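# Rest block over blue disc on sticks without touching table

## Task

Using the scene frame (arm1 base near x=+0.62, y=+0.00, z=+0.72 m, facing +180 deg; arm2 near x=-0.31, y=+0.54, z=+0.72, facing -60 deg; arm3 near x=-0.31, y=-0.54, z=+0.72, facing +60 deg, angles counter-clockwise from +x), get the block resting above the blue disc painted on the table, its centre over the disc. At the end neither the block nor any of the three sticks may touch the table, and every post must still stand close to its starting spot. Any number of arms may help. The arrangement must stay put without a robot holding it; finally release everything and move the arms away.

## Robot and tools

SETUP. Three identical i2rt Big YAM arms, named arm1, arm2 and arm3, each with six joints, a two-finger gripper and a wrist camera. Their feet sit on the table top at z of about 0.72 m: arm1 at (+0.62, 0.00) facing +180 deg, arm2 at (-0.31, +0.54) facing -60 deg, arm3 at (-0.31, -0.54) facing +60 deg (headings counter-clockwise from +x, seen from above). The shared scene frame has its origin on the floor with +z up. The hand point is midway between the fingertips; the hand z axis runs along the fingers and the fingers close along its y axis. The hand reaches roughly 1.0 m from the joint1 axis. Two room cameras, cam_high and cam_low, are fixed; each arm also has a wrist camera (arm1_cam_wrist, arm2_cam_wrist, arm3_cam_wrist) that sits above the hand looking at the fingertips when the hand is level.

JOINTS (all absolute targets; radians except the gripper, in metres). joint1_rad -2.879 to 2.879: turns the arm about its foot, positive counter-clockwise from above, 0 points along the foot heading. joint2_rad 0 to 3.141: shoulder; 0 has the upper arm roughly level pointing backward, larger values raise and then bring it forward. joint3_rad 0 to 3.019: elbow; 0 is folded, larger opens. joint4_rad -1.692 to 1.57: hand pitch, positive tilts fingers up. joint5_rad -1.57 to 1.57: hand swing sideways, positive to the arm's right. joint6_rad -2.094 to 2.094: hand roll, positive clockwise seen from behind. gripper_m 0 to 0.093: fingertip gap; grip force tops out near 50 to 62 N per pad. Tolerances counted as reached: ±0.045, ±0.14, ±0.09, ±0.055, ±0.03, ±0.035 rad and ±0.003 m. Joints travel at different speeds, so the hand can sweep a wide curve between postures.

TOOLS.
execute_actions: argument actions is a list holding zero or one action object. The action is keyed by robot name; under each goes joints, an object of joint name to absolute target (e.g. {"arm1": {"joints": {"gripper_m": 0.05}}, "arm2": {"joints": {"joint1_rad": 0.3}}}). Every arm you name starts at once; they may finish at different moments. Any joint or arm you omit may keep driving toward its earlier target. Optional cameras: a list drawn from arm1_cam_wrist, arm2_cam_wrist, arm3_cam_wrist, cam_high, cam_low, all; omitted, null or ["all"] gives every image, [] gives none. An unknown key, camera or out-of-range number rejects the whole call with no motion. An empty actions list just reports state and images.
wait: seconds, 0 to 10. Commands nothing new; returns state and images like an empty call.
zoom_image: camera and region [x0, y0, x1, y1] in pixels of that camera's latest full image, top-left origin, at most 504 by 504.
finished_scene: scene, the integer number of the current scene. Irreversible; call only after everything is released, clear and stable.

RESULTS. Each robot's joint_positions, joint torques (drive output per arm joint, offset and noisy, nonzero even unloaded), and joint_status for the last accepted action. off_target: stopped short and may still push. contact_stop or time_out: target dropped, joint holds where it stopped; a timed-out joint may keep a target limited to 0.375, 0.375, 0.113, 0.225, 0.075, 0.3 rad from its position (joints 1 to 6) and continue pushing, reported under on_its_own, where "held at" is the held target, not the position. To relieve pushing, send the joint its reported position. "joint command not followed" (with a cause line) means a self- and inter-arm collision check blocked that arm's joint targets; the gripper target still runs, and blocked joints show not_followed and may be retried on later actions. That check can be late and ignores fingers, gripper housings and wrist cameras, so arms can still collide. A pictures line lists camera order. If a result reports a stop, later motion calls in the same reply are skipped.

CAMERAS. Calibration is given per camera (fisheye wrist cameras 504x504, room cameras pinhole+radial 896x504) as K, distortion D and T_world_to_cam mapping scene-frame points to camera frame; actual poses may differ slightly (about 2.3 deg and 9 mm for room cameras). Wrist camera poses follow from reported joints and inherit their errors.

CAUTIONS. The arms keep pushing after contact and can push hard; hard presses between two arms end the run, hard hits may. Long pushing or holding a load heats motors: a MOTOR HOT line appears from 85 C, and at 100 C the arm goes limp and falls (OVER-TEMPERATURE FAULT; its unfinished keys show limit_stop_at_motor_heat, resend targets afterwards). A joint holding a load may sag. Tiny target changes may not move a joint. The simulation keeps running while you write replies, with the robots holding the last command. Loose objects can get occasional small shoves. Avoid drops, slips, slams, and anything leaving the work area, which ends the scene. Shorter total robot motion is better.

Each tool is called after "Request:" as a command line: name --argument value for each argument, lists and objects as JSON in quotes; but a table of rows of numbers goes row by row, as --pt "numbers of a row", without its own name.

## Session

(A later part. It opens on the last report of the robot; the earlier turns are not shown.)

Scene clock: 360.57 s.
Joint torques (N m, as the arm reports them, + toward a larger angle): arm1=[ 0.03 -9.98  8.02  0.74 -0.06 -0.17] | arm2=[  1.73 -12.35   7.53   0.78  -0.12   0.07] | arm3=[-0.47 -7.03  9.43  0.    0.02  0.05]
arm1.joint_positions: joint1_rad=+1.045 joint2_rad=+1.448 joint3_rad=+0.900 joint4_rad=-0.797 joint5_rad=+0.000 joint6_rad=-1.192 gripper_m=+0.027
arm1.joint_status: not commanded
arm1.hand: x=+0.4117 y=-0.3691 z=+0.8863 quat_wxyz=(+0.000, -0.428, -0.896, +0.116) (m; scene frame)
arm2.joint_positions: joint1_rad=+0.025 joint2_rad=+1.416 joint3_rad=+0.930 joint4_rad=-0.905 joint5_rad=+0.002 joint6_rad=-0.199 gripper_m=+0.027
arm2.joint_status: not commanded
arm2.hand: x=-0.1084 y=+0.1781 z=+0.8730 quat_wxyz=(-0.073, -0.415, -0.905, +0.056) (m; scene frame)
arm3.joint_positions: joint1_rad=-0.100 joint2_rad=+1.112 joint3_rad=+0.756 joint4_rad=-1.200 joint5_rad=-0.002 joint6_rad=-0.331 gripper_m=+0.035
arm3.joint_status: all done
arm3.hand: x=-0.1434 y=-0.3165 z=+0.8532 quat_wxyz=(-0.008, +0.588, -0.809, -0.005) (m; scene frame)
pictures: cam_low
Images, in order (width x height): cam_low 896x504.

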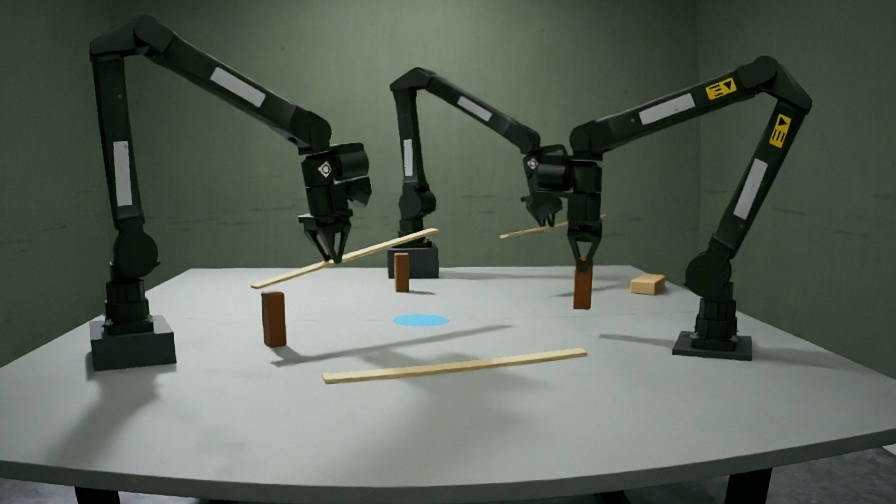

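Request:
execute_actions --actions '[{"arm3":{"joints":{"joint2_rad":1.18,"joint3_rad":0.695,"joint4_rad":-1.065}}}]' --cameras '["cam_low"]'

Scene clock: 367.90 s.
Joint torques (N m, as the arm reports them, + toward a larger angle): arm1=[  0.01 -10.07   7.95   0.76  -0.06  -0.17] | arm2=[  1.81 -12.27   7.56   0.8   -0.12   0.08] | arm3=[-0.52 -8.21  8.62  1.15  0.03  0.04]
arm1.joint_positions: joint1_rad=+1.045 joint2_rad=+1.448 joint3_rad=+0.900 joint4_rad=-0.797 joint5_rad=+0.000 joint6_rad=-1.192 gripper_m=+0.027
arm1.joint_status: not commanded
arm1.hand: x=+0.4117 y=-0.3691 z=+0.8863 quat_wxyz=(+0.000, -0.428, -0.896, +0.116) (m; scene frame)
arm2.joint_positions: joint1_rad=+0.025 joint2_rad=+1.416 joint3_rad=+0.930 joint4_rad=-0.905 joint5_rad=+0.002 joint6_rad=-0.199 gripper_m=+0.027
arm2.joint_status: not commanded
arm2.hand: x=-0.1084 y=+0.1781 z=+0.8730 quat_wxyz=(-0.073, -0.415, -0.905, +0.056) (m; scene frame)
arm3.joint_positions: joint1_rad=-0.100 joint2_rad=+1.178 joint3_rad=+0.694 joint4_rad=-1.081 joint5_rad=-0.002 joint6_rad=-0.331 gripper_m=+0.035
arm3.joint_status: all done
arm3.hand: x=-0.1421 y=-0.3145 z=+0.8146 quat_wxyz=(-0.003, +0.588, -0.809, -0.004) (m; scene frame)
pictures: cam_low
Images, in order (width x height): cam_low 896x504.

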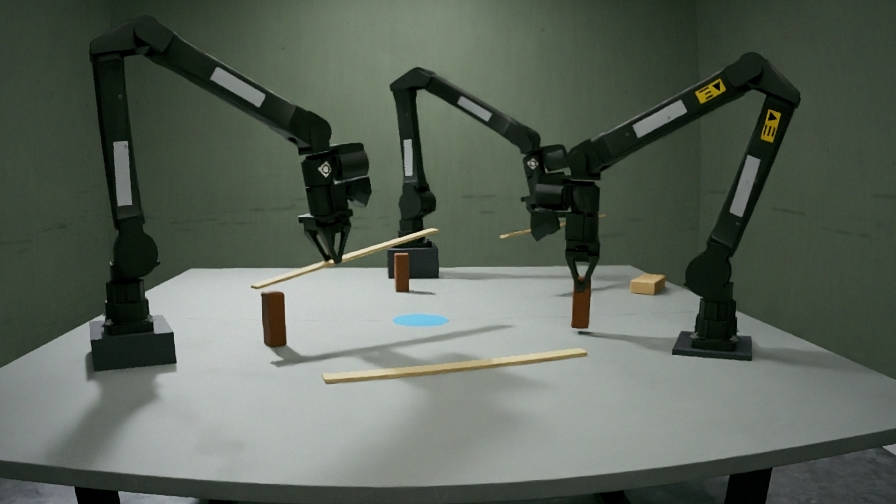

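Request:
execute_actions --actions '[{"arm3":{"joints":{"joint3_rad":0.672,"joint4_rad":-1.045}}}]' --cameras '["cam_low"]'

Request:
zoom_image --camera "cam_low" --region '[520, 250, 660, 350]'

Scene clock: 379.27 s.
Joint torques (N m, as the arm reports them, + toward a larger angle): arm1=[ 0.   -9.99  8.03  0.76 -0.07 -0.17] | arm2=[  1.81 -12.36   7.5    0.78  -0.12   0.07] | arm3=[-0.5  -8.22  7.98  1.21  0.03  0.06]
arm1.joint_positions: joint1_rad=+1.045 joint2_rad=+1.448 joint3_rad=+0.900 joint4_rad=-0.797 joint5_rad=+0.000 joint6_rad=-1.192 gripper_m=+0.027
arm1.joint_status: not commanded
arm1.hand: x=+0.4117 y=-0.3691 z=+0.8863 quat_wxyz=(+0.000, -0.428, -0.896, +0.116) (m; scene frame)
arm2.joint_positions: joint1_rad=+0.025 joint2_rad=+1.416 joint3_rad=+0.930 joint4_rad=-0.905 joint5_rad=+0.002 joint6_rad=-0.199 gripper_m=+0.027
arm2.joint_status: not commanded
arm2.hand: x=-0.1084 y=+0.1781 z=+0.8730 quat_wxyz=(-0.073, -0.415, -0.905, +0.056) (m; scene frame)
arm3.joint_positions: joint1_rad=-0.100 joint2_rad=+1.178 joint3_rad=+0.678 joint4_rad=-1.063 joint5_rad=-0.002 joint6_rad=-0.331 gripper_m=+0.035
arm3.joint_status: all done
arm3.hand: x=-0.1433 y=-0.3162 z=+0.8093 quat_wxyz=(-0.005, +0.588, -0.809, -0.004) (m; scene frame)
pictures: cam_low
Images, in order (width x height): cam_low 896x504.

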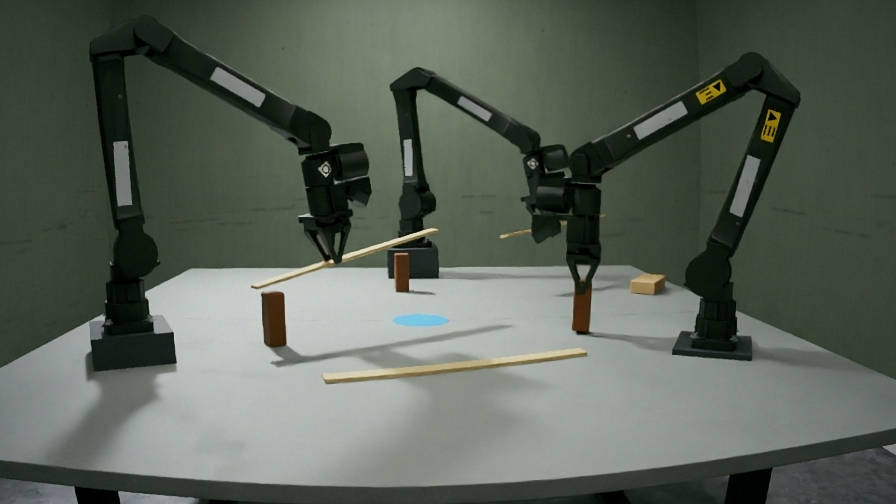

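Region (520, 250, 660, 350) of cam_low's 896x504 image, scaled by 3.600, with more detail than that image has; it fills the top 360 rows of this view, and the rest is white.

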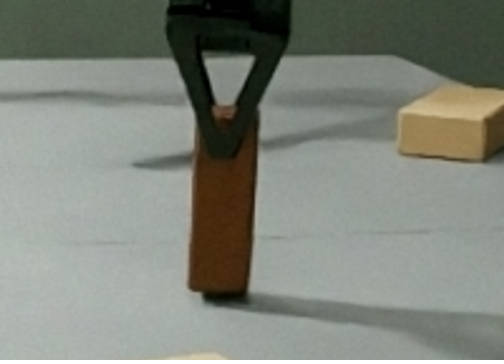

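Request:
execute_actions --actions '[{"arm3":{"joints":{"joint3_rad":0.66}}}]' --cameras '[]'

Request:
execute_actions --actions '[{"arm3":{"joints":{"gripper_m":0.07}}}]' --cameras '["cam_low"]'

Request:
execute_actions --actions '[{"arm3":{"joints":{"joint2_rad":1.0,"joint3_rad":0.85,"joint4_rad":-1.3}}}]' --cameras '[]'

Request:
execute_actions --actions '[{"arm3":{"joints":{"joint1_rad":0.607,"joint3_rad":1.0,"joint4_rad":-0.86,"joint6_rad":-0.2}}}]' --cameras '["cam_low","cam_high"]'

Scene clock: 387.73 s.
Joint torques (N m, as the arm reports them, + toward a larger angle): arm1=[ -0.06 -10.18   8.     0.76  -0.06  -0.15] | arm2=[  1.79 -12.29   7.57   0.73  -0.12   0.08] | arm3=[-0.29 -8.02  7.84  1.08  0.02  0.05]
arm1.joint_positions: joint1_rad=+1.045 joint2_rad=+1.448 joint3_rad=+0.900 joint4_rad=-0.797 joint5_rad=+0.000 joint6_rad=-1.192 gripper_m=+0.027
arm1.joint_status: not commanded
arm1.hand: x=+0.4117 y=-0.3691 z=+0.8863 quat_wxyz=(+0.000, -0.428, -0.896, +0.116) (m; scene frame)
arm2.joint_positions: joint1_rad=+0.025 joint2_rad=+1.416 joint3_rad=+0.930 joint4_rad=-0.905 joint5_rad=+0.002 joint6_rad=-0.199 gripper_m=+0.027
arm2.joint_status: not commanded
arm2.hand: x=-0.1084 y=+0.1781 z=+0.8730 quat_wxyz=(-0.073, -0.415, -0.905, +0.056) (m; scene frame)
arm3.joint_positions: joint1_rad=-0.100 joint2_rad=+1.178 joint3_rad=+0.666 joint4_rad=-1.061 joint5_rad=-0.002 joint6_rad=-0.331 gripper_m=+0.035
arm3.joint_status: all done
arm3.hand: x=-0.1462 y=-0.3199 z=+0.8054 quat_wxyz=(+0.000, +0.588, -0.809, -0.003) (m; scene frame)
pictures: none
No camera images: the call's "cameras" was empty. Leave "cameras" out to get every camera's image.

Scene clock: 388.33 s.
Joint torques (N m, as the arm reports them, + toward a larger angle): arm1=[ -0.29 -10.06   8.02   0.78  -0.06  -0.16] | arm2=[  1.76 -12.28   7.53   0.78  -0.12   0.08] | arm3=[-0.33 -7.99  7.84  1.11  0.01  0.05]
arm1.joint_positions: joint1_rad=+1.045 joint2_rad=+1.448 joint3_rad=+0.900 joint4_rad=-0.797 joint5_rad=+0.000 joint6_rad=-1.192 gripper_m=+0.027
arm1.joint_status: not commanded
arm1.hand: x=+0.4117 y=-0.3691 z=+0.8863 quat_wxyz=(+0.000, -0.428, -0.896, +0.116) (m; scene frame)
arm2.joint_positions: joint1_rad=+0.025 joint2_rad=+1.416 joint3_rad=+0.930 joint4_rad=-0.905 joint5_rad=+0.002 joint6_rad=-0.199 gripper_m=+0.027
arm2.joint_status: not commanded
arm2.hand: x=-0.1084 y=+0.1781 z=+0.8730 quat_wxyz=(-0.073, -0.415, -0.905, +0.056) (m; scene frame)
arm3.joint_positions: joint1_rad=-0.100 joint2_rad=+1.178 joint3_rad=+0.666 joint4_rad=-1.061 joint5_rad=-0.002 joint6_rad=-0.330 gripper_m=+0.070
arm3.joint_status: all done
arm3.hand: x=-0.1462 y=-0.3199 z=+0.8054 quat_wxyz=(+0.000, +0.587, -0.809, -0.003) (m; scene frame)
pictures: cam_low
Images, in order (width x height): cam_low 896x504.

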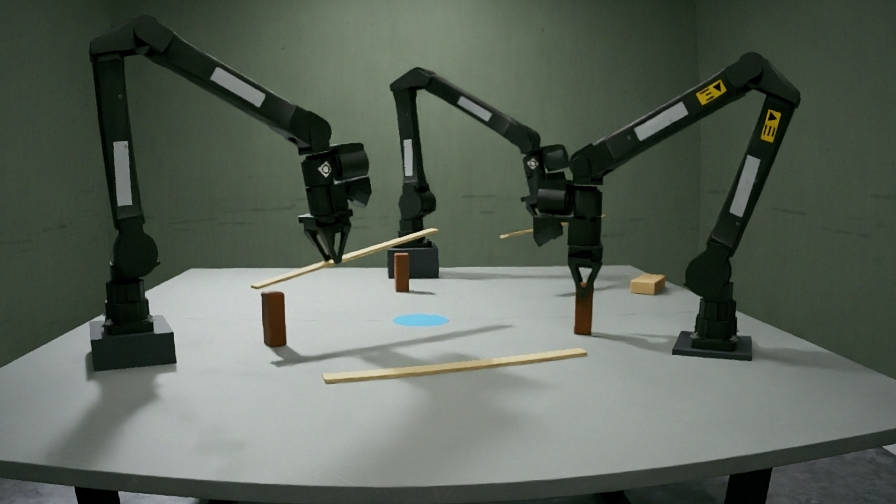

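Scene clock: 389.33 s.
Joint torques (N m, as the arm reports them, + toward a larger angle): arm1=[ -0.04 -10.06   7.99   0.77  -0.06  -0.15] | arm2=[  1.73 -12.42   7.56   0.75  -0.12   0.08] | arm3=[-0.48 -5.73 12.63 -0.07  0.02  0.05]
arm1.joint_positions: joint1_rad=+1.045 joint2_rad=+1.448 joint3_rad=+0.900 joint4_rad=-0.797 joint5_rad=+0.000 joint6_rad=-1.192 gripper_m=+0.027
arm1.joint_status: not commanded
arm1.hand: x=+0.4117 y=-0.3691 z=+0.8863 quat_wxyz=(+0.000, -0.428, -0.896, +0.116) (m; scene frame)
arm2.joint_positions: joint1_rad=+0.025 joint2_rad=+1.416 joint3_rad=+0.930 joint4_rad=-0.905 joint5_rad=+0.002 joint6_rad=-0.199 gripper_m=+0.027
arm2.joint_status: not commanded
arm2.hand: x=-0.1084 y=+0.1781 z=+0.8730 quat_wxyz=(-0.073, -0.415, -0.905, +0.056) (m; scene frame)
arm3.joint_positions: joint1_rad=-0.100 joint2_rad=+0.990 joint3_rad=+0.815 joint4_rad=-1.285 joint5_rad=-0.002 joint6_rad=-0.330 gripper_m=+0.070
arm3.joint_status: all done
arm3.hand: x=-0.1449 y=-0.3188 z=+0.9054 quat_wxyz=(-0.054, +0.586, -0.808, -0.019) (m; scene frame)
pictures: none
No camera images: the call's "cameras" was empty. Leave "cameras" out to get every camera's image.

Scene clock: 390.63 s.
Joint torques (N m, as the arm reports them, + toward a larger angle): arm1=[ -0.05 -10.07   8.04   0.81  -0.07  -0.16] | arm2=[  1.86 -12.1    7.53   0.77  -0.12   0.08] | arm3=[ 0.36 -7.   14.61  2.74 -0.04  0.05]
arm1.joint_positions: joint1_rad=+1.045 joint2_rad=+1.448 joint3_rad=+0.900 joint4_rad=-0.797 joint5_rad=+0.000 joint6_rad=-1.192 gripper_m=+0.027
arm1.joint_status: not commanded
arm1.hand: x=+0.4117 y=-0.3691 z=+0.8863 quat_wxyz=(+0.000, -0.428, -0.896, +0.116) (m; scene frame)
arm2.joint_positions: joint1_rad=+0.025 joint2_rad=+1.416 joint3_rad=+0.930 joint4_rad=-0.905 joint5_rad=+0.002 joint6_rad=-0.199 gripper_m=+0.027
arm2.joint_status: not commanded
arm2.hand: x=-0.1084 y=+0.1781 z=+0.8730 quat_wxyz=(-0.073, -0.415, -0.905, +0.056) (m; scene frame)
arm3.joint_positions: joint1_rad=+0.605 joint2_rad=+0.990 joint3_rad=+0.953 joint4_rad=-0.884 joint5_rad=+0.000 joint6_rad=-0.211 gripper_m=+0.070
arm3.joint_status: all done
arm3.hand: x=-0.3331 y=-0.1374 z=+1.0073 quat_wxyz=(-0.244, +0.754, -0.573, -0.210) (m; scene frame)
pictures: cam_high, cam_low
Images, in order (width x height): cam_high 896x504, cam_low 896x504.

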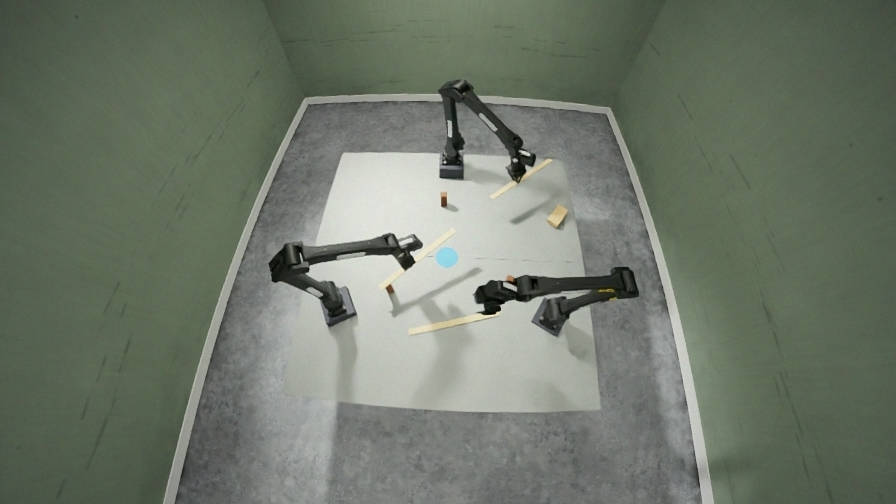

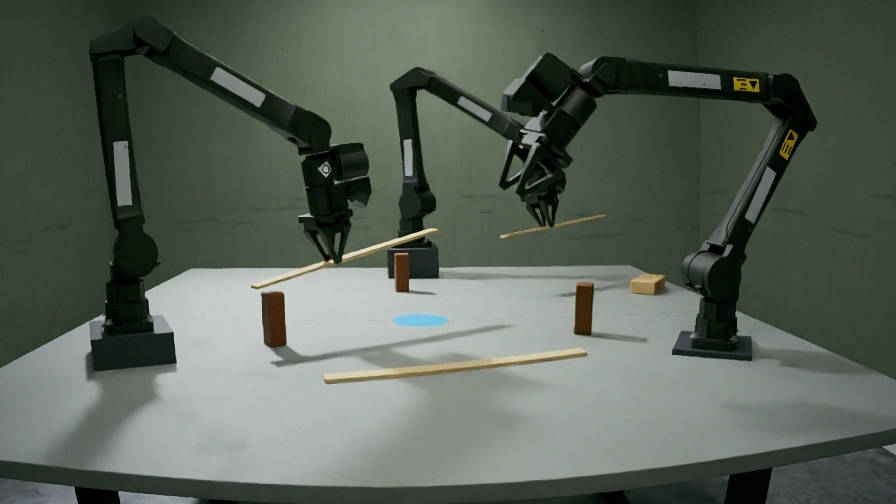

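Post restored. Now S3.

Request:
execute_actions --actions '[{"arm3":{"joints":{"joint2_rad":1.6,"joint4_rad":-0.85}}}]' --cameras '["arm3_cam_wrist","cam_high"]'

Scene clock: 396.50 s.
Joint torques (N m, as the arm reports them, + toward a larger angle): arm1=[ -0.12 -10.05   7.99   0.75  -0.06  -0.17] | arm2=[  1.79 -12.19   7.52   0.78  -0.13   0.07] | arm3=[  0.21 -14.48  11.69   1.27  -0.05   0.05]
arm1.joint_positions: joint1_rad=+1.045 joint2_rad=+1.448 joint3_rad=+0.900 joint4_rad=-0.797 joint5_rad=+0.000 joint6_rad=-1.192 gripper_m=+0.027
arm1.joint_status: not commanded
arm1.hand: x=+0.4117 y=-0.3691 z=+0.8863 quat_wxyz=(+0.000, -0.428, -0.896, +0.116) (m; scene frame)
arm2.joint_positions: joint1_rad=+0.025 joint2_rad=+1.416 joint3_rad=+0.930 joint4_rad=-0.905 joint5_rad=+0.002 joint6_rad=-0.199 gripper_m=+0.027
arm2.joint_status: not commanded
arm2.hand: x=-0.1084 y=+0.1781 z=+0.8730 quat_wxyz=(-0.073, -0.415, -0.905, +0.056) (m; scene frame)
arm3.joint_positions: joint1_rad=+0.605 joint2_rad=+1.599 joint3_rad=+0.954 joint4_rad=-0.866 joint5_rad=+0.000 joint6_rad=-0.211 gripper_m=+0.070
arm3.joint_status: all done
arm3.hand: x=-0.3344 y=-0.1177 z=+0.7651 quat_wxyz=(-0.024, +0.795, -0.605, -0.021) (m; scene frame)
pictures: arm3_cam_wrist, cam_high
camera_calibration (this result's frames):
arm3_cam_wrist: T_world_to_cam=[[0.958823, 0.282225, 0.0317414, 0.328092], [0.221252, -0.812359, 0.539555, -0.430672], [0.178061, -0.510315, -0.841352, 0.770427], [0, 0, 0, 1]] pos_world=[-0.356478, -0.0492959, 0.870158]
Images, in order (width x height): arm3_cam_wrist 504x504, cam_high 896x504.

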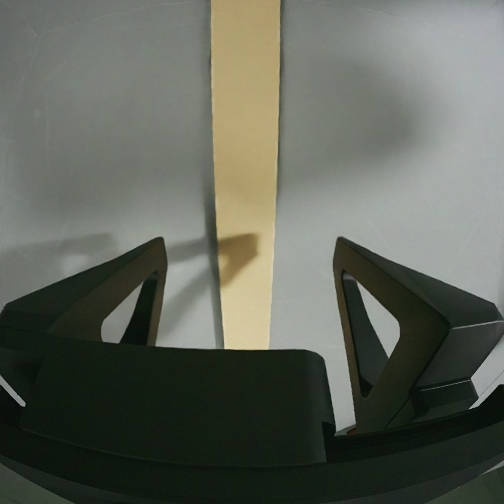

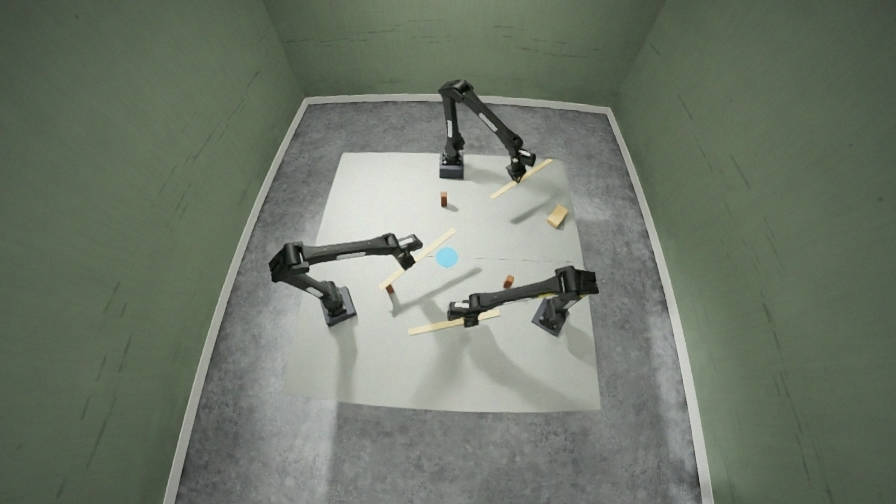

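Request:
execute_actions --actions '[{"arm3":{"joints":{"joint2_rad":1.685,"joint4_rad":-0.83}}}]' --cameras '[]'

Scene clock: 400.07 s.
Joint torques (N m, as the arm reports them, + toward a larger angle): arm1=[ -0.32 -10.38   8.05   0.76  -0.07  -0.15] | arm2=[  1.79 -12.32   7.53   0.76  -0.11   0.07] | arm3=[  0.2  -14.24  11.02   1.12  -0.05   0.06]
arm1.joint_positions: joint1_rad=+1.045 joint2_rad=+1.448 joint3_rad=+0.900 joint4_rad=-0.797 joint5_rad=+0.000 joint6_rad=-1.192 gripper_m=+0.027
arm1.joint_status: not commanded
arm1.hand: x=+0.4117 y=-0.3691 z=+0.8863 quat_wxyz=(+0.000, -0.428, -0.896, +0.116) (m; scene frame)
arm2.joint_positions: joint1_rad=+0.025 joint2_rad=+1.416 joint3_rad=+0.930 joint4_rad=-0.905 joint5_rad=+0.002 joint6_rad=-0.199 gripper_m=+0.027
arm2.joint_status: not commanded
arm2.hand: x=-0.1084 y=+0.1781 z=+0.8730 quat_wxyz=(-0.073, -0.415, -0.905, +0.056) (m; scene frame)
arm3.joint_positions: joint1_rad=+0.605 joint2_rad=+1.677 joint3_rad=+0.955 joint4_rad=-0.845 joint5_rad=+0.000 joint6_rad=-0.211 gripper_m=+0.070
arm3.joint_status: all done
arm3.hand: x=-0.3342 y=-0.1206 z=+0.7345 quat_wxyz=(-0.003, +0.796, -0.606, -0.003) (m; scene frame)
pictures: none
No camera images: the call's "cameras" was empty. Leave "cameras" out to get every camera's image.

Request:
execute_actions --actions '[{"arm3":{"joints":{"joint2_rad":1.70}}}]' --cameras '[]'

Request:
execute_actions --actions '[{"arm3":{"joints":{"gripper_m":0.018}}}]' --cameras '["arm3_cam_wrist","cam_low"]'

Scene clock: 413.03 s.
Joint torques (N m, as the arm reports them, + toward a larger angle): arm1=[ -0.33 -10.14   8.04   0.81  -0.06  -0.17] | arm2=[  1.82 -12.33   7.57   0.78  -0.12   0.07] | arm3=[  0.14 -13.12  11.04   1.08  -0.06   0.06]
arm1.joint_positions: joint1_rad=+1.045 joint2_rad=+1.448 joint3_rad=+0.900 joint4_rad=-0.797 joint5_rad=+0.000 joint6_rad=-1.192 gripper_m=+0.027
arm1.joint_status: not commanded
arm1.hand: x=+0.4117 y=-0.3691 z=+0.8863 quat_wxyz=(+0.000, -0.428, -0.896, +0.116) (m; scene frame)
arm2.joint_positions: joint1_rad=+0.025 joint2_rad=+1.416 joint3_rad=+0.930 joint4_rad=-0.905 joint5_rad=+0.002 joint6_rad=-0.199 gripper_m=+0.027
arm2.joint_status: not commanded
arm2.hand: x=-0.1084 y=+0.1781 z=+0.8730 quat_wxyz=(-0.073, -0.415, -0.905, +0.056) (m; scene frame)
arm3.joint_positions: joint1_rad=+0.605 joint2_rad=+1.677 joint3_rad=+0.955 joint4_rad=-0.845 joint5_rad=+0.000 joint6_rad=-0.211 gripper_m=+0.070
arm3.joint_status: all done
arm3.hand: x=-0.3342 y=-0.1206 z=+0.7345 quat_wxyz=(-0.003, +0.796, -0.606, -0.003) (m; scene frame)
pictures: none
No camera images: the call's "cameras" was empty. Leave "cameras" out to get every camera's image.

Scene clock: 413.63 s.
Joint torques (N m, as the arm reports them, + toward a larger angle): arm1=[ -0.14 -10.12   8.07   0.76  -0.06  -0.17] | arm2=[  1.82 -12.26   7.57   0.77  -0.12   0.07] | arm3=[  0.15 -13.42  10.9    1.12   0.01   0.05]
arm1.joint_positions: joint1_rad=+1.045 joint2_rad=+1.448 joint3_rad=+0.900 joint4_rad=-0.797 joint5_rad=+0.000 joint6_rad=-1.192 gripper_m=+0.027
arm1.joint_status: not commanded
arm1.hand: x=+0.4117 y=-0.3691 z=+0.8863 quat_wxyz=(+0.000, -0.428, -0.896, +0.116) (m; scene frame)
arm2.joint_positions: joint1_rad=+0.025 joint2_rad=+1.416 joint3_rad=+0.930 joint4_rad=-0.905 joint5_rad=+0.002 joint6_rad=-0.199 gripper_m=+0.027
arm2.joint_status: not commanded
arm2.hand: x=-0.1084 y=+0.1781 z=+0.8730 quat_wxyz=(-0.073, -0.415, -0.905, +0.056) (m; scene frame)
arm3.joint_positions: joint1_rad=+0.605 joint2_rad=+1.677 joint3_rad=+0.956 joint4_rad=-0.845 joint5_rad=-0.001 joint6_rad=-0.210 gripper_m=+0.018
arm3.joint_status: all done
arm3.hand: x=-0.3345 y=-0.1200 z=+0.7348 quat_wxyz=(-0.003, +0.796, -0.606, -0.004) (m; scene frame)
pictures: arm3_cam_wrist, cam_low
camera_calibration (this result's frames):
arm3_cam_wrist: T_world_to_cam=[[0.958965, 0.282938, 0.0182186, 0.339856], [0.219535, -0.781664, 0.583786, -0.445629], [0.179416, -0.555831, -0.811703, 0.717002], [0, 0, 0, 1]] pos_world=[-0.356721, -0.0459585, 0.835953]
Images, in order (width x height): arm3_cam_wrist 504x504, cam_low 896x504.

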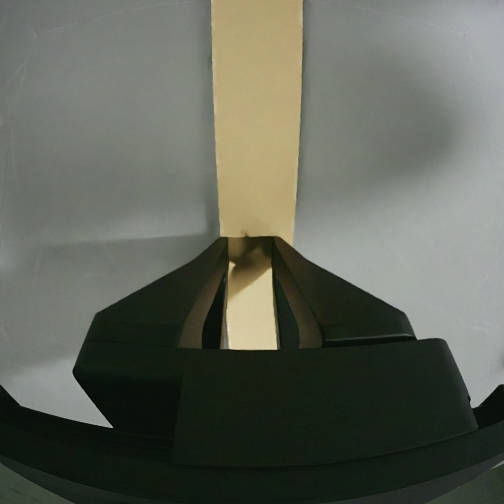

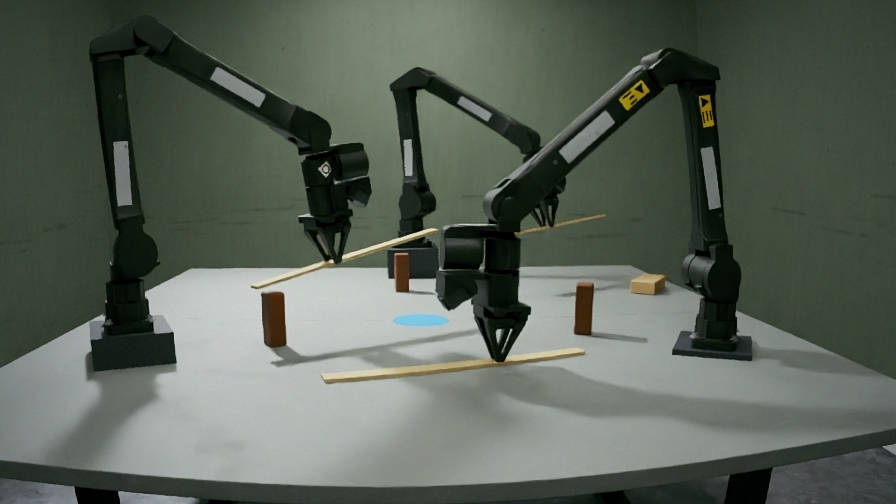

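Missed; go lower.

Request:
execute_actions --actions '[{"arm3":{"joints":{"gripper_m":0.06}}}]' --cameras '[]'

Request:
execute_actions --actions '[{"arm3":{"joints":{"joint2_rad":1.715,"joint3_rad":0.955}}}]' --cameras '[]'

Scene clock: 420.33 s.
Joint torques (N m, as the arm reports them, + toward a larger angle): arm1=[ -0.19 -10.05   8.03   0.78  -0.06  -0.18] | arm2=[  1.74 -12.32   7.52   0.79  -0.12   0.06] | arm3=[  0.39 -13.16  10.93   1.1    0.01   0.05]
arm1.joint_positions: joint1_rad=+1.045 joint2_rad=+1.448 joint3_rad=+0.900 joint4_rad=-0.797 joint5_rad=+0.000 joint6_rad=-1.192 gripper_m=+0.027
arm1.joint_status: not commanded
arm1.hand: x=+0.4117 y=-0.3691 z=+0.8863 quat_wxyz=(+0.000, -0.428, -0.896, +0.116) (m; scene frame)
arm2.joint_positions: joint1_rad=+0.025 joint2_rad=+1.416 joint3_rad=+0.930 joint4_rad=-0.905 joint5_rad=+0.002 joint6_rad=-0.199 gripper_m=+0.027
arm2.joint_status: not commanded
arm2.hand: x=-0.1084 y=+0.1781 z=+0.8730 quat_wxyz=(-0.073, -0.415, -0.905, +0.056) (m; scene frame)
arm3.joint_positions: joint1_rad=+0.605 joint2_rad=+1.677 joint3_rad=+0.956 joint4_rad=-0.845 joint5_rad=-0.001 joint6_rad=-0.210 gripper_m=+0.060
arm3.joint_status: all done
arm3.hand: x=-0.3345 y=-0.1200 z=+0.7348 quat_wxyz=(-0.003, +0.796, -0.606, -0.004) (m; scene frame)
pictures: none
No camera images: the call's "cameras" was empty. Leave "cameras" out to get every camera's image.

Scene clock: 420.93 s.
Joint torques (N m, as the arm reports them, + toward a larger angle): arm1=[-0.11 -9.78  7.98  0.8  -0.06 -0.17] | arm2=[  1.91 -12.22   7.54   0.77  -0.13   0.08] | arm3=[  0.21 -13.5    7.02   1.05   0.01   0.05]
arm1.joint_positions: joint1_rad=+1.045 joint2_rad=+1.448 joint3_rad=+0.900 joint4_rad=-0.797 joint5_rad=+0.000 joint6_rad=-1.192 gripper_m=+0.027
arm1.joint_status: not commanded
arm1.hand: x=+0.4117 y=-0.3691 z=+0.8863 quat_wxyz=(+0.000, -0.428, -0.896, +0.116) (m; scene frame)
arm2.joint_positions: joint1_rad=+0.025 joint2_rad=+1.416 joint3_rad=+0.930 joint4_rad=-0.905 joint5_rad=+0.002 joint6_rad=-0.199 gripper_m=+0.027
arm2.joint_status: not commanded
arm2.hand: x=-0.1084 y=+0.1781 z=+0.8730 quat_wxyz=(-0.073, -0.415, -0.905, +0.056) (m; scene frame)
arm3.joint_positions: joint1_rad=+0.605 joint2_rad=+1.693 joint3_rad=+0.956 joint4_rad=-0.845 joint5_rad=-0.001 joint6_rad=-0.209 gripper_m=+0.060
arm3.joint_status: all done
arm3.hand: x=-0.3344 y=-0.1220 z=+0.7286 quat_wxyz=(+0.003, +0.795, -0.606, +0.001) (m; scene frame)
pictures: none
No camera images: the call's "cameras" was empty. Leave "cameras" out to get every camera's image.

Request:
execute_actions --actions '[{"arm3":{"joints":{"gripper_m":0.018}}}]' --cameras '[]'

Request:
execute_actions --actions '[{"arm3":{"joints":{"joint2_rad":1.44,"joint4_rad":-1.08}}}]' --cameras '[]'

Request:
execute_actions --actions '[{"arm3":{"joints":{"joint3_rad":1.35,"joint4_rad":-1.44,"joint6_rad":0.9}}}]' --cameras '["cam_low","cam_high"]'

Scene clock: 434.83 s.
Joint torques (N m, as the arm reports them, + toward a larger angle): arm1=[ -0.06 -10.04   7.96   0.76  -0.07  -0.17] | arm2=[  1.84 -12.43   7.53   0.75  -0.13   0.07] | arm3=[  0.18 -13.5    7.03   1.06   0.     0.05]
arm1.joint_positions: joint1_rad=+1.045 joint2_rad=+1.448 joint3_rad=+0.900 joint4_rad=-0.797 joint5_rad=+0.000 joint6_rad=-1.192 gripper_m=+0.027
arm1.joint_status: not commanded
arm1.hand: x=+0.4117 y=-0.3691 z=+0.8863 quat_wxyz=(+0.000, -0.428, -0.896, +0.116) (m; scene frame)
arm2.joint_positions: joint1_rad=+0.025 joint2_rad=+1.416 joint3_rad=+0.930 joint4_rad=-0.905 joint5_rad=+0.002 joint6_rad=-0.199 gripper_m=+0.027
arm2.joint_status: not commanded
arm2.hand: x=-0.1084 y=+0.1781 z=+0.8730 quat_wxyz=(-0.073, -0.415, -0.905, +0.056) (m; scene frame)
arm3.joint_positions: joint1_rad=+0.605 joint2_rad=+1.693 joint3_rad=+0.956 joint4_rad=-0.845 joint5_rad=-0.001 joint6_rad=-0.209 gripper_m=+0.027
arm3.joint_status: gripper_m off_target (ended at +0.027, target +0.018)
arm3.hand: x=-0.3344 y=-0.1220 z=+0.7286 quat_wxyz=(+0.003, +0.795, -0.606, +0.001) (m; scene frame)
pictures: none
No camera images: the call's "cameras" was empty. Leave "cameras" out to get every camera's image.

Scene clock: 435.90 s.
Joint torques (N m, as the arm reports them, + toward a larger angle): arm1=[ -0.08 -10.14   7.98   0.76  -0.06  -0.16] | arm2=[  1.83 -12.26   7.53   0.78  -0.12   0.08] | arm3=[  0.23 -11.24   8.57  -0.12   0.     0.04]
arm1.joint_positions: joint1_rad=+1.045 joint2_rad=+1.448 joint3_rad=+0.900 joint4_rad=-0.797 joint5_rad=+0.000 joint6_rad=-1.192 gripper_m=+0.027
arm1.joint_status: not commanded
arm1.hand: x=+0.4117 y=-0.3691 z=+0.8863 quat_wxyz=(+0.000, -0.428, -0.896, +0.116) (m; scene frame)
arm2.joint_positions: joint1_rad=+0.025 joint2_rad=+1.416 joint3_rad=+0.930 joint4_rad=-0.905 joint5_rad=+0.002 joint6_rad=-0.199 gripper_m=+0.027
arm2.joint_status: not commanded
arm2.hand: x=-0.1084 y=+0.1781 z=+0.8730 quat_wxyz=(-0.073, -0.415, -0.905, +0.056) (m; scene frame)
arm3.joint_positions: joint1_rad=+0.605 joint2_rad=+1.426 joint3_rad=+0.956 joint4_rad=-1.067 joint5_rad=-0.001 joint6_rad=-0.209 gripper_m=+0.027
arm3.joint_status: all done
arm3.hand: x=-0.3324 y=-0.1547 z=+0.8292 quat_wxyz=(-0.014, +0.795, -0.606, -0.013) (m; scene frame)
pictures: none
No camera images: the call's "cameras" was empty. Leave "cameras" out to get every camera's image.

Scene clock: 437.83 s.
Joint torques (N m, as the arm reports them, + toward a larger angle): arm1=[ -0.36 -10.03   7.98   0.85  -0.05  -0.17] | arm2=[  1.86 -12.29   7.53   0.77  -0.12   0.08] | arm3=[  0.19 -13.43  13.27  -0.21   0.09   0.05]
arm1.joint_positions: joint1_rad=+1.045 joint2_rad=+1.448 joint3_rad=+0.900 joint4_rad=-0.797 joint5_rad=+0.000 joint6_rad=-1.192 gripper_m=+0.027
arm1.joint_status: not commanded
arm1.hand: x=+0.4117 y=-0.3691 z=+0.8863 quat_wxyz=(+0.000, -0.428, -0.896, +0.116) (m; scene frame)
arm2.joint_positions: joint1_rad=+0.025 joint2_rad=+1.416 joint3_rad=+0.930 joint4_rad=-0.905 joint5_rad=+0.002 joint6_rad=-0.199 gripper_m=+0.027
arm2.joint_status: not commanded
arm2.hand: x=-0.1084 y=+0.1781 z=+0.8730 quat_wxyz=(-0.073, -0.415, -0.905, +0.056) (m; scene frame)
arm3.joint_positions: joint1_rad=+0.605 joint2_rad=+1.437 joint3_rad=+1.305 joint4_rad=-1.425 joint5_rad=-0.001 joint6_rad=+0.889 gripper_m=+0.027
arm3.joint_status: all done
arm3.hand: x=-0.3345 y=-0.1180 z=+0.9519 quat_wxyz=(-0.002, +0.362, -0.932, -0.009) (m; scene frame)
pictures: cam_high, cam_low
Images, in order (width x height): cam_high 896x504, cam_low 896x504.

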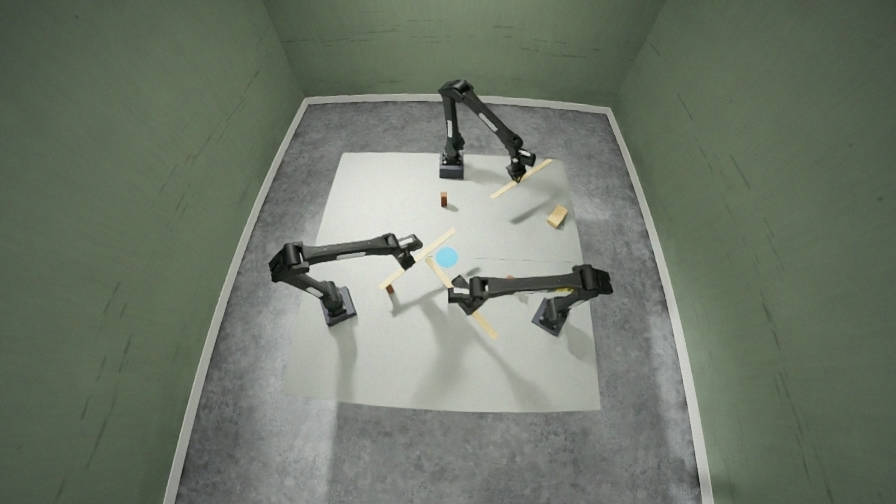

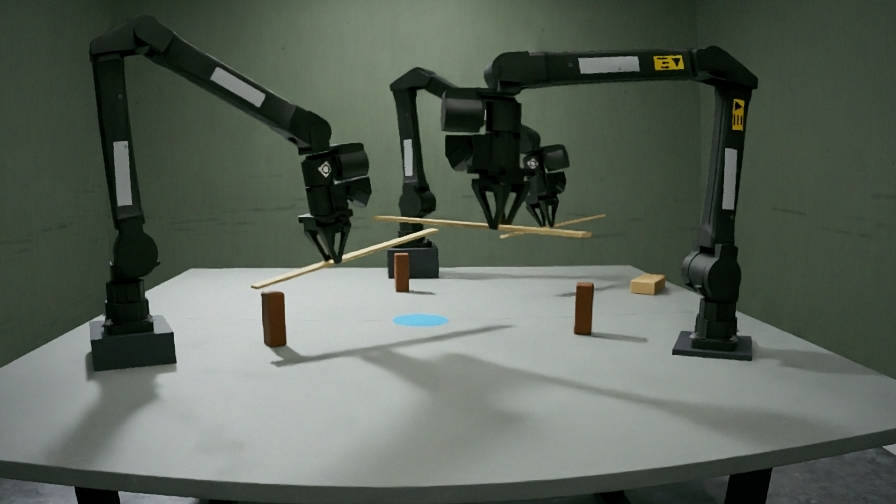

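Request:
execute_actions --actions '[{"arm3":{"joints":{"joint1_rad":0.012}}}]' --cameras '[]'

Request:
execute_actions --actions '[{"arm3":{"joints":{"joint6_rad":-0.213}}}]' --cameras '["cam_low","cam_high"]'

Scene clock: 444.60 s.
Joint torques (N m, as the arm reports them, + toward a larger angle): arm1=[  0.09 -10.2    8.01   0.78  -0.07  -0.18] | arm2=[  1.85 -12.31   7.54   0.77  -0.12   0.07] | arm3=[  0.67 -13.44  13.27  -0.2    0.03   0.03]
arm1.joint_positions: joint1_rad=+1.045 joint2_rad=+1.448 joint3_rad=+0.900 joint4_rad=-0.797 joint5_rad=+0.000 joint6_rad=-1.192 gripper_m=+0.027
arm1.joint_status: not commanded
arm1.hand: x=+0.4117 y=-0.3691 z=+0.8863 quat_wxyz=(+0.000, -0.428, -0.896, +0.116) (m; scene frame)
arm2.joint_positions: joint1_rad=+0.025 joint2_rad=+1.416 joint3_rad=+0.930 joint4_rad=-0.905 joint5_rad=+0.002 joint6_rad=-0.199 gripper_m=+0.027
arm2.joint_status: not commanded
arm2.hand: x=-0.1084 y=+0.1781 z=+0.8730 quat_wxyz=(-0.073, -0.415, -0.905, +0.056) (m; scene frame)
arm3.joint_positions: joint1_rad=+0.007 joint2_rad=+1.437 joint3_rad=+1.305 joint4_rad=-1.425 joint5_rad=+0.000 joint6_rad=+0.891 gripper_m=+0.027
arm3.joint_status: all done
arm3.hand: x=-0.0935 y=-0.1772 z=+0.9515 quat_wxyz=(-0.004, +0.070, -0.997, -0.008) (m; scene frame)
pictures: none
No camera images: the call's "cameras" was empty. Leave "cameras" out to get every camera's image.

Scene clock: 446.53 s.
Joint torques (N m, as the arm reports them, + toward a larger angle): arm1=[-0.15 -9.91  7.95  0.81 -0.06 -0.17] | arm2=[  1.78 -12.38   7.51   0.79  -0.13   0.08] | arm3=[  0.48 -13.51  13.28  -0.21  -0.06  -0.14]
arm1.joint_positions: joint1_rad=+1.045 joint2_rad=+1.448 joint3_rad=+0.900 joint4_rad=-0.797 joint5_rad=+0.000 joint6_rad=-1.192 gripper_m=+0.027
arm1.joint_status: not commanded
arm1.hand: x=+0.4117 y=-0.3691 z=+0.8863 quat_wxyz=(+0.000, -0.428, -0.896, +0.116) (m; scene frame)
arm2.joint_positions: joint1_rad=+0.025 joint2_rad=+1.416 joint3_rad=+0.930 joint4_rad=-0.905 joint5_rad=+0.002 joint6_rad=-0.199 gripper_m=+0.027
arm2.joint_status: not commanded
arm2.hand: x=-0.1084 y=+0.1781 z=+0.8730 quat_wxyz=(-0.073, -0.415, -0.905, +0.056) (m; scene frame)
arm3.joint_positions: joint1_rad=+0.007 joint2_rad=+1.437 joint3_rad=+1.305 joint4_rad=-1.425 joint5_rad=+0.000 joint6_rad=-0.202 gripper_m=+0.027
arm3.joint_status: all done
arm3.hand: x=-0.0935 y=-0.1772 z=+0.9515 quat_wxyz=(-0.007, +0.578, -0.816, -0.005) (m; scene frame)
pictures: cam_high, cam_low
Images, in order (width x height): cam_high 896x504, cam_low 896x504.

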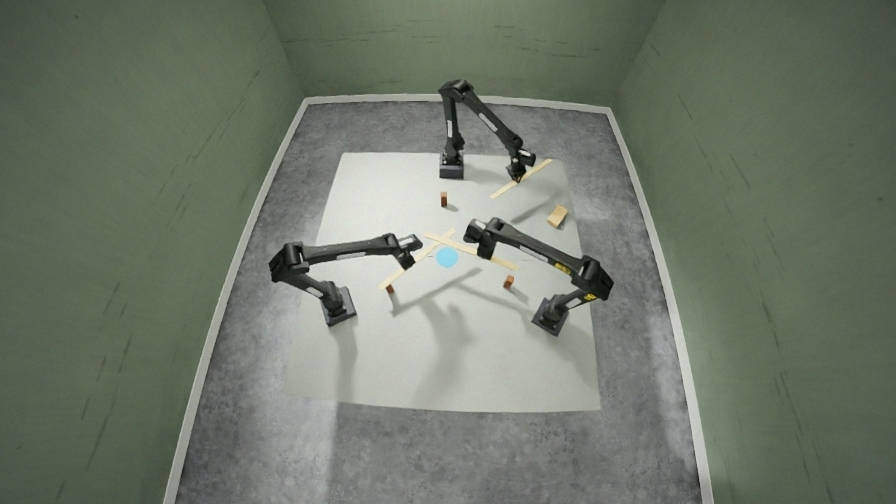

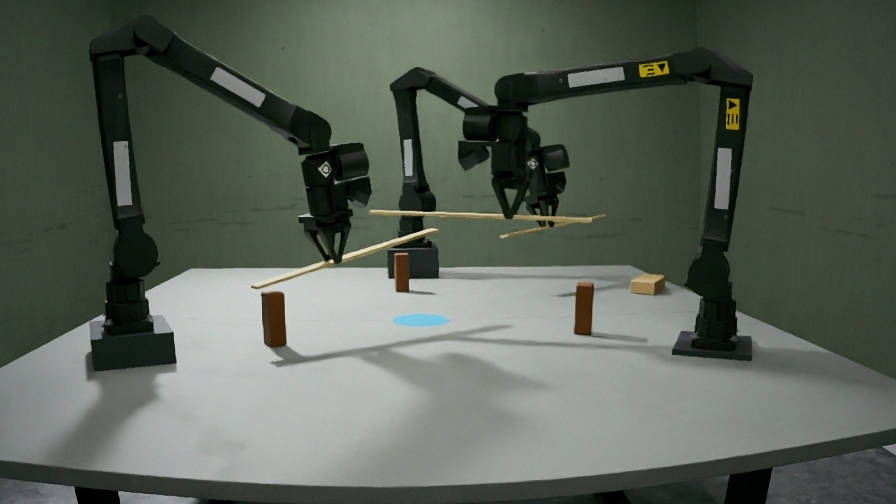

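Request:
execute_actions --actions '[{"arm3":{"joints":{"joint2_rad":1.40,"joint3_rad":1.16,"joint4_rad":-1.22}}}]' --cameras '[]'

Request:
execute_actions --actions '[{"arm3":{"joints":{"joint2_rad":1.365,"joint3_rad":1.016,"joint4_rad":-1.02}},"arm1":{"joints":{"joint1_rad":0.5,"joint6_rad":-0.8}}}]' --cameras '["cam_low","cam_high"]'

Scene clock: 459.07 s.
Joint torques (N m, as the arm reports them, + toward a larger angle): arm1=[ -0.11 -10.18   7.98   0.82  -0.06  -0.16] | arm2=[  1.74 -12.34   7.52   0.78  -0.12   0.08] | arm3=[  0.38 -14.28   9.61   1.46  -0.07  -0.16]
arm1.joint_positions: joint1_rad=+1.045 joint2_rad=+1.448 joint3_rad=+0.900 joint4_rad=-0.797 joint5_rad=+0.000 joint6_rad=-1.192 gripper_m=+0.027
arm1.joint_status: not commanded
arm1.hand: x=+0.4117 y=-0.3691 z=+0.8863 quat_wxyz=(+0.000, -0.428, -0.896, +0.116) (m; scene frame)
arm2.joint_positions: joint1_rad=+0.025 joint2_rad=+1.416 joint3_rad=+0.930 joint4_rad=-0.905 joint5_rad=+0.002 joint6_rad=-0.199 gripper_m=+0.027
arm2.joint_status: not commanded
arm2.hand: x=-0.1084 y=+0.1781 z=+0.8730 quat_wxyz=(-0.073, -0.415, -0.905, +0.056) (m; scene frame)
arm3.joint_positions: joint1_rad=+0.007 joint2_rad=+1.414 joint3_rad=+1.159 joint4_rad=-1.240 joint5_rad=+0.000 joint6_rad=-0.203 gripper_m=+0.027
arm3.joint_status: all done
arm3.hand: x=-0.0948 y=-0.1791 z=+0.9064 quat_wxyz=(-0.036, +0.578, -0.815, -0.017) (m; scene frame)
pictures: none
No camera images: the call's "cameras" was empty. Leave "cameras" out to get every camera's image.

Scene clock: 460.50 s.
Joint torques (N m, as the arm reports them, + toward a larger angle): arm1=[  0.84 -10.42   7.95   0.73  -0.1    0.05] | arm2=[  1.83 -12.23   7.42   0.82  -0.11   0.07] | arm3=[  0.6  -13.66   9.29   1.7   -0.06  -0.16]
arm1.joint_positions: joint1_rad=+0.498 joint2_rad=+1.448 joint3_rad=+0.900 joint4_rad=-0.797 joint5_rad=+0.001 joint6_rad=-0.810 gripper_m=+0.027
arm1.joint_status: all done
arm1.hand: x=+0.2496 y=-0.2072 z=+0.8829 quat_wxyz=(+0.010, -0.784, -0.610, +0.111) (m; scene frame)
arm2.joint_positions: joint1_rad=+0.025 joint2_rad=+1.416 joint3_rad=+0.930 joint4_rad=-0.905 joint5_rad=+0.002 joint6_rad=-0.198 gripper_m=+0.027
arm2.joint_status: not commanded
arm2.hand: x=-0.1084 y=+0.1781 z=+0.8730 quat_wxyz=(-0.073, -0.415, -0.905, +0.056) (m; scene frame)
arm3.joint_positions: joint1_rad=+0.007 joint2_rad=+1.380 joint3_rad=+1.016 joint4_rad=-1.041 joint5_rad=+0.000 joint6_rad=-0.203 gripper_m=+0.027
arm3.joint_status: all done
arm3.hand: x=-0.0968 y=-0.1823 z=+0.8691 quat_wxyz=(-0.077, +0.577, -0.813, -0.035) (m; scene frame)
pictures: cam_high, cam_low
Images, in order (width x height): cam_high 896x504, cam_low 896x504.

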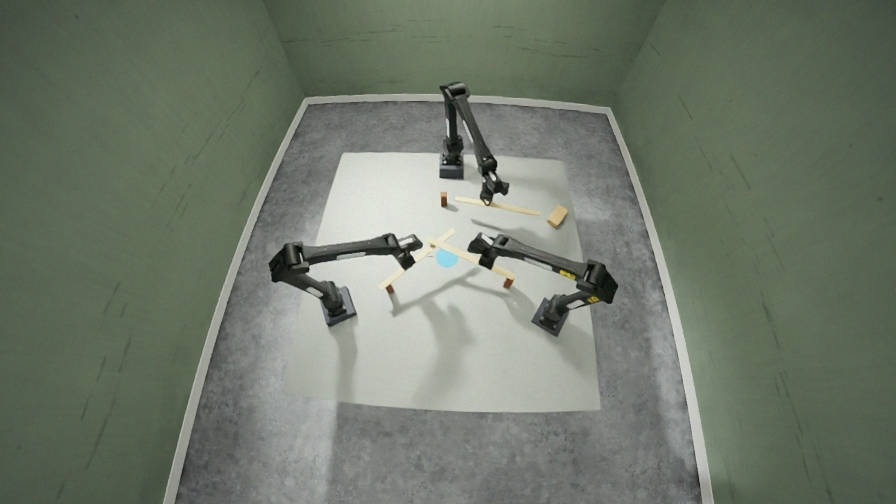

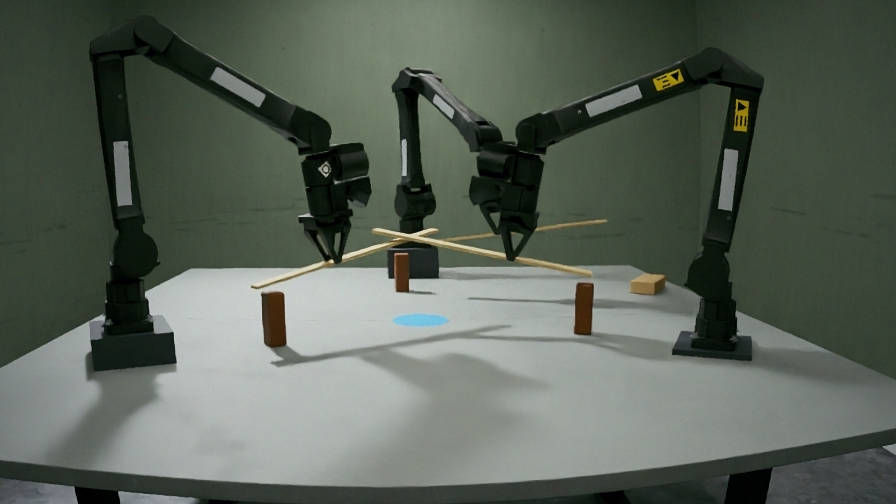

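Request:
execute_actions --actions '[{"arm1":{"joints":{"joint1_rad":-0.02,"joint6_rad":-0.9}}}]' --cameras '[]'

Request:
execute_actions --actions '[{"arm1":{"joints":{"joint2_rad":1.49}}}]' --cameras '["cam_low","cam_high"]'

Scene clock: 475.27 s.
Joint torques (N m, as the arm reports them, + toward a larger angle): arm1=[  0.52 -10.31   7.9    0.71  -0.13  -0.15] | arm2=[  1.75 -12.28   7.54   0.76  -0.13   0.07] | arm3=[  0.58 -13.83   9.25   1.68  -0.06  -0.15]
arm1.joint_positions: joint1_rad=-0.023 joint2_rad=+1.448 joint3_rad=+0.900 joint4_rad=-0.797 joint5_rad=+0.001 joint6_rad=-0.891 gripper_m=+0.027
arm1.joint_status: all done
arm1.hand: x=+0.1952 y=+0.0045 z=+0.8800 quat_wxyz=(+0.043, -0.899, -0.425, +0.099) (m; scene frame)
arm2.joint_positions: joint1_rad=+0.025 joint2_rad=+1.416 joint3_rad=+0.930 joint4_rad=-0.905 joint5_rad=+0.002 joint6_rad=-0.198 gripper_m=+0.027
arm2.joint_status: not commanded
arm2.hand: x=-0.1084 y=+0.1781 z=+0.8730 quat_wxyz=(-0.073, -0.415, -0.905, +0.056) (m; scene frame)
arm3.joint_positions: joint1_rad=+0.007 joint2_rad=+1.380 joint3_rad=+1.016 joint4_rad=-1.041 joint5_rad=+0.000 joint6_rad=-0.203 gripper_m=+0.027
arm3.joint_status: not commanded
arm3.hand: x=-0.0968 y=-0.1823 z=+0.8691 quat_wxyz=(-0.077, +0.577, -0.813, -0.035) (m; scene frame)
pictures: none
No camera images: the call's "cameras" was empty. Leave "cameras" out to get every camera's image.

Scene clock: 475.97 s.
Joint torques (N m, as the arm reports them, + toward a larger angle): arm1=[  0.53 -10.05   7.56   0.71  -0.13  -0.21] | arm2=[  1.63 -12.4    7.53   0.75  -0.12   0.07] | arm3=[  0.48 -13.81   9.31   1.74  -0.07  -0.16]
arm1.joint_positions: joint1_rad=-0.023 joint2_rad=+1.487 joint3_rad=+0.900 joint4_rad=-0.797 joint5_rad=+0.001 joint6_rad=-0.891 gripper_m=+0.027
arm1.joint_status: all done
arm1.hand: x=+0.1977 y=+0.0043 z=+0.8645 quat_wxyz=(+0.034, -0.901, -0.426, +0.082) (m; scene frame)
arm2.joint_positions: joint1_rad=+0.025 joint2_rad=+1.416 joint3_rad=+0.930 joint4_rad=-0.905 joint5_rad=+0.002 joint6_rad=-0.198 gripper_m=+0.027
arm2.joint_status: not commanded
arm2.hand: x=-0.1084 y=+0.1781 z=+0.8730 quat_wxyz=(-0.073, -0.415, -0.905, +0.056) (m; scene frame)
arm3.joint_positions: joint1_rad=+0.007 joint2_rad=+1.380 joint3_rad=+1.016 joint4_rad=-1.041 joint5_rad=+0.000 joint6_rad=-0.203 gripper_m=+0.027
arm3.joint_status: not commanded
arm3.hand: x=-0.0968 y=-0.1823 z=+0.8691 quat_wxyz=(-0.077, +0.577, -0.813, -0.035) (m; scene frame)
pictures: cam_high, cam_low
Images, in order (width x height): cam_high 896x504, cam_low 896x504.

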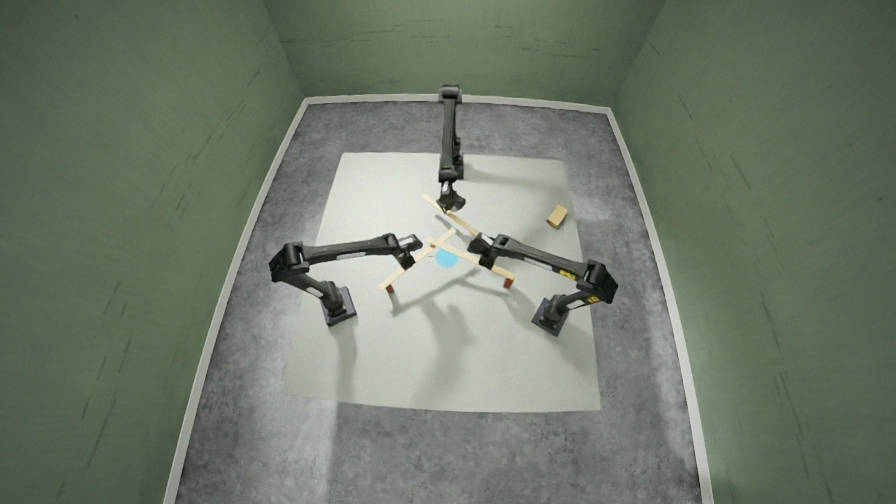

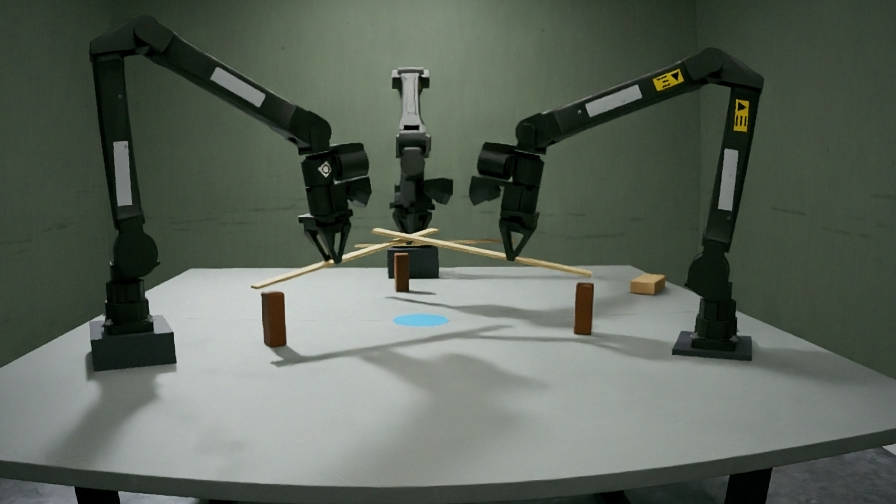

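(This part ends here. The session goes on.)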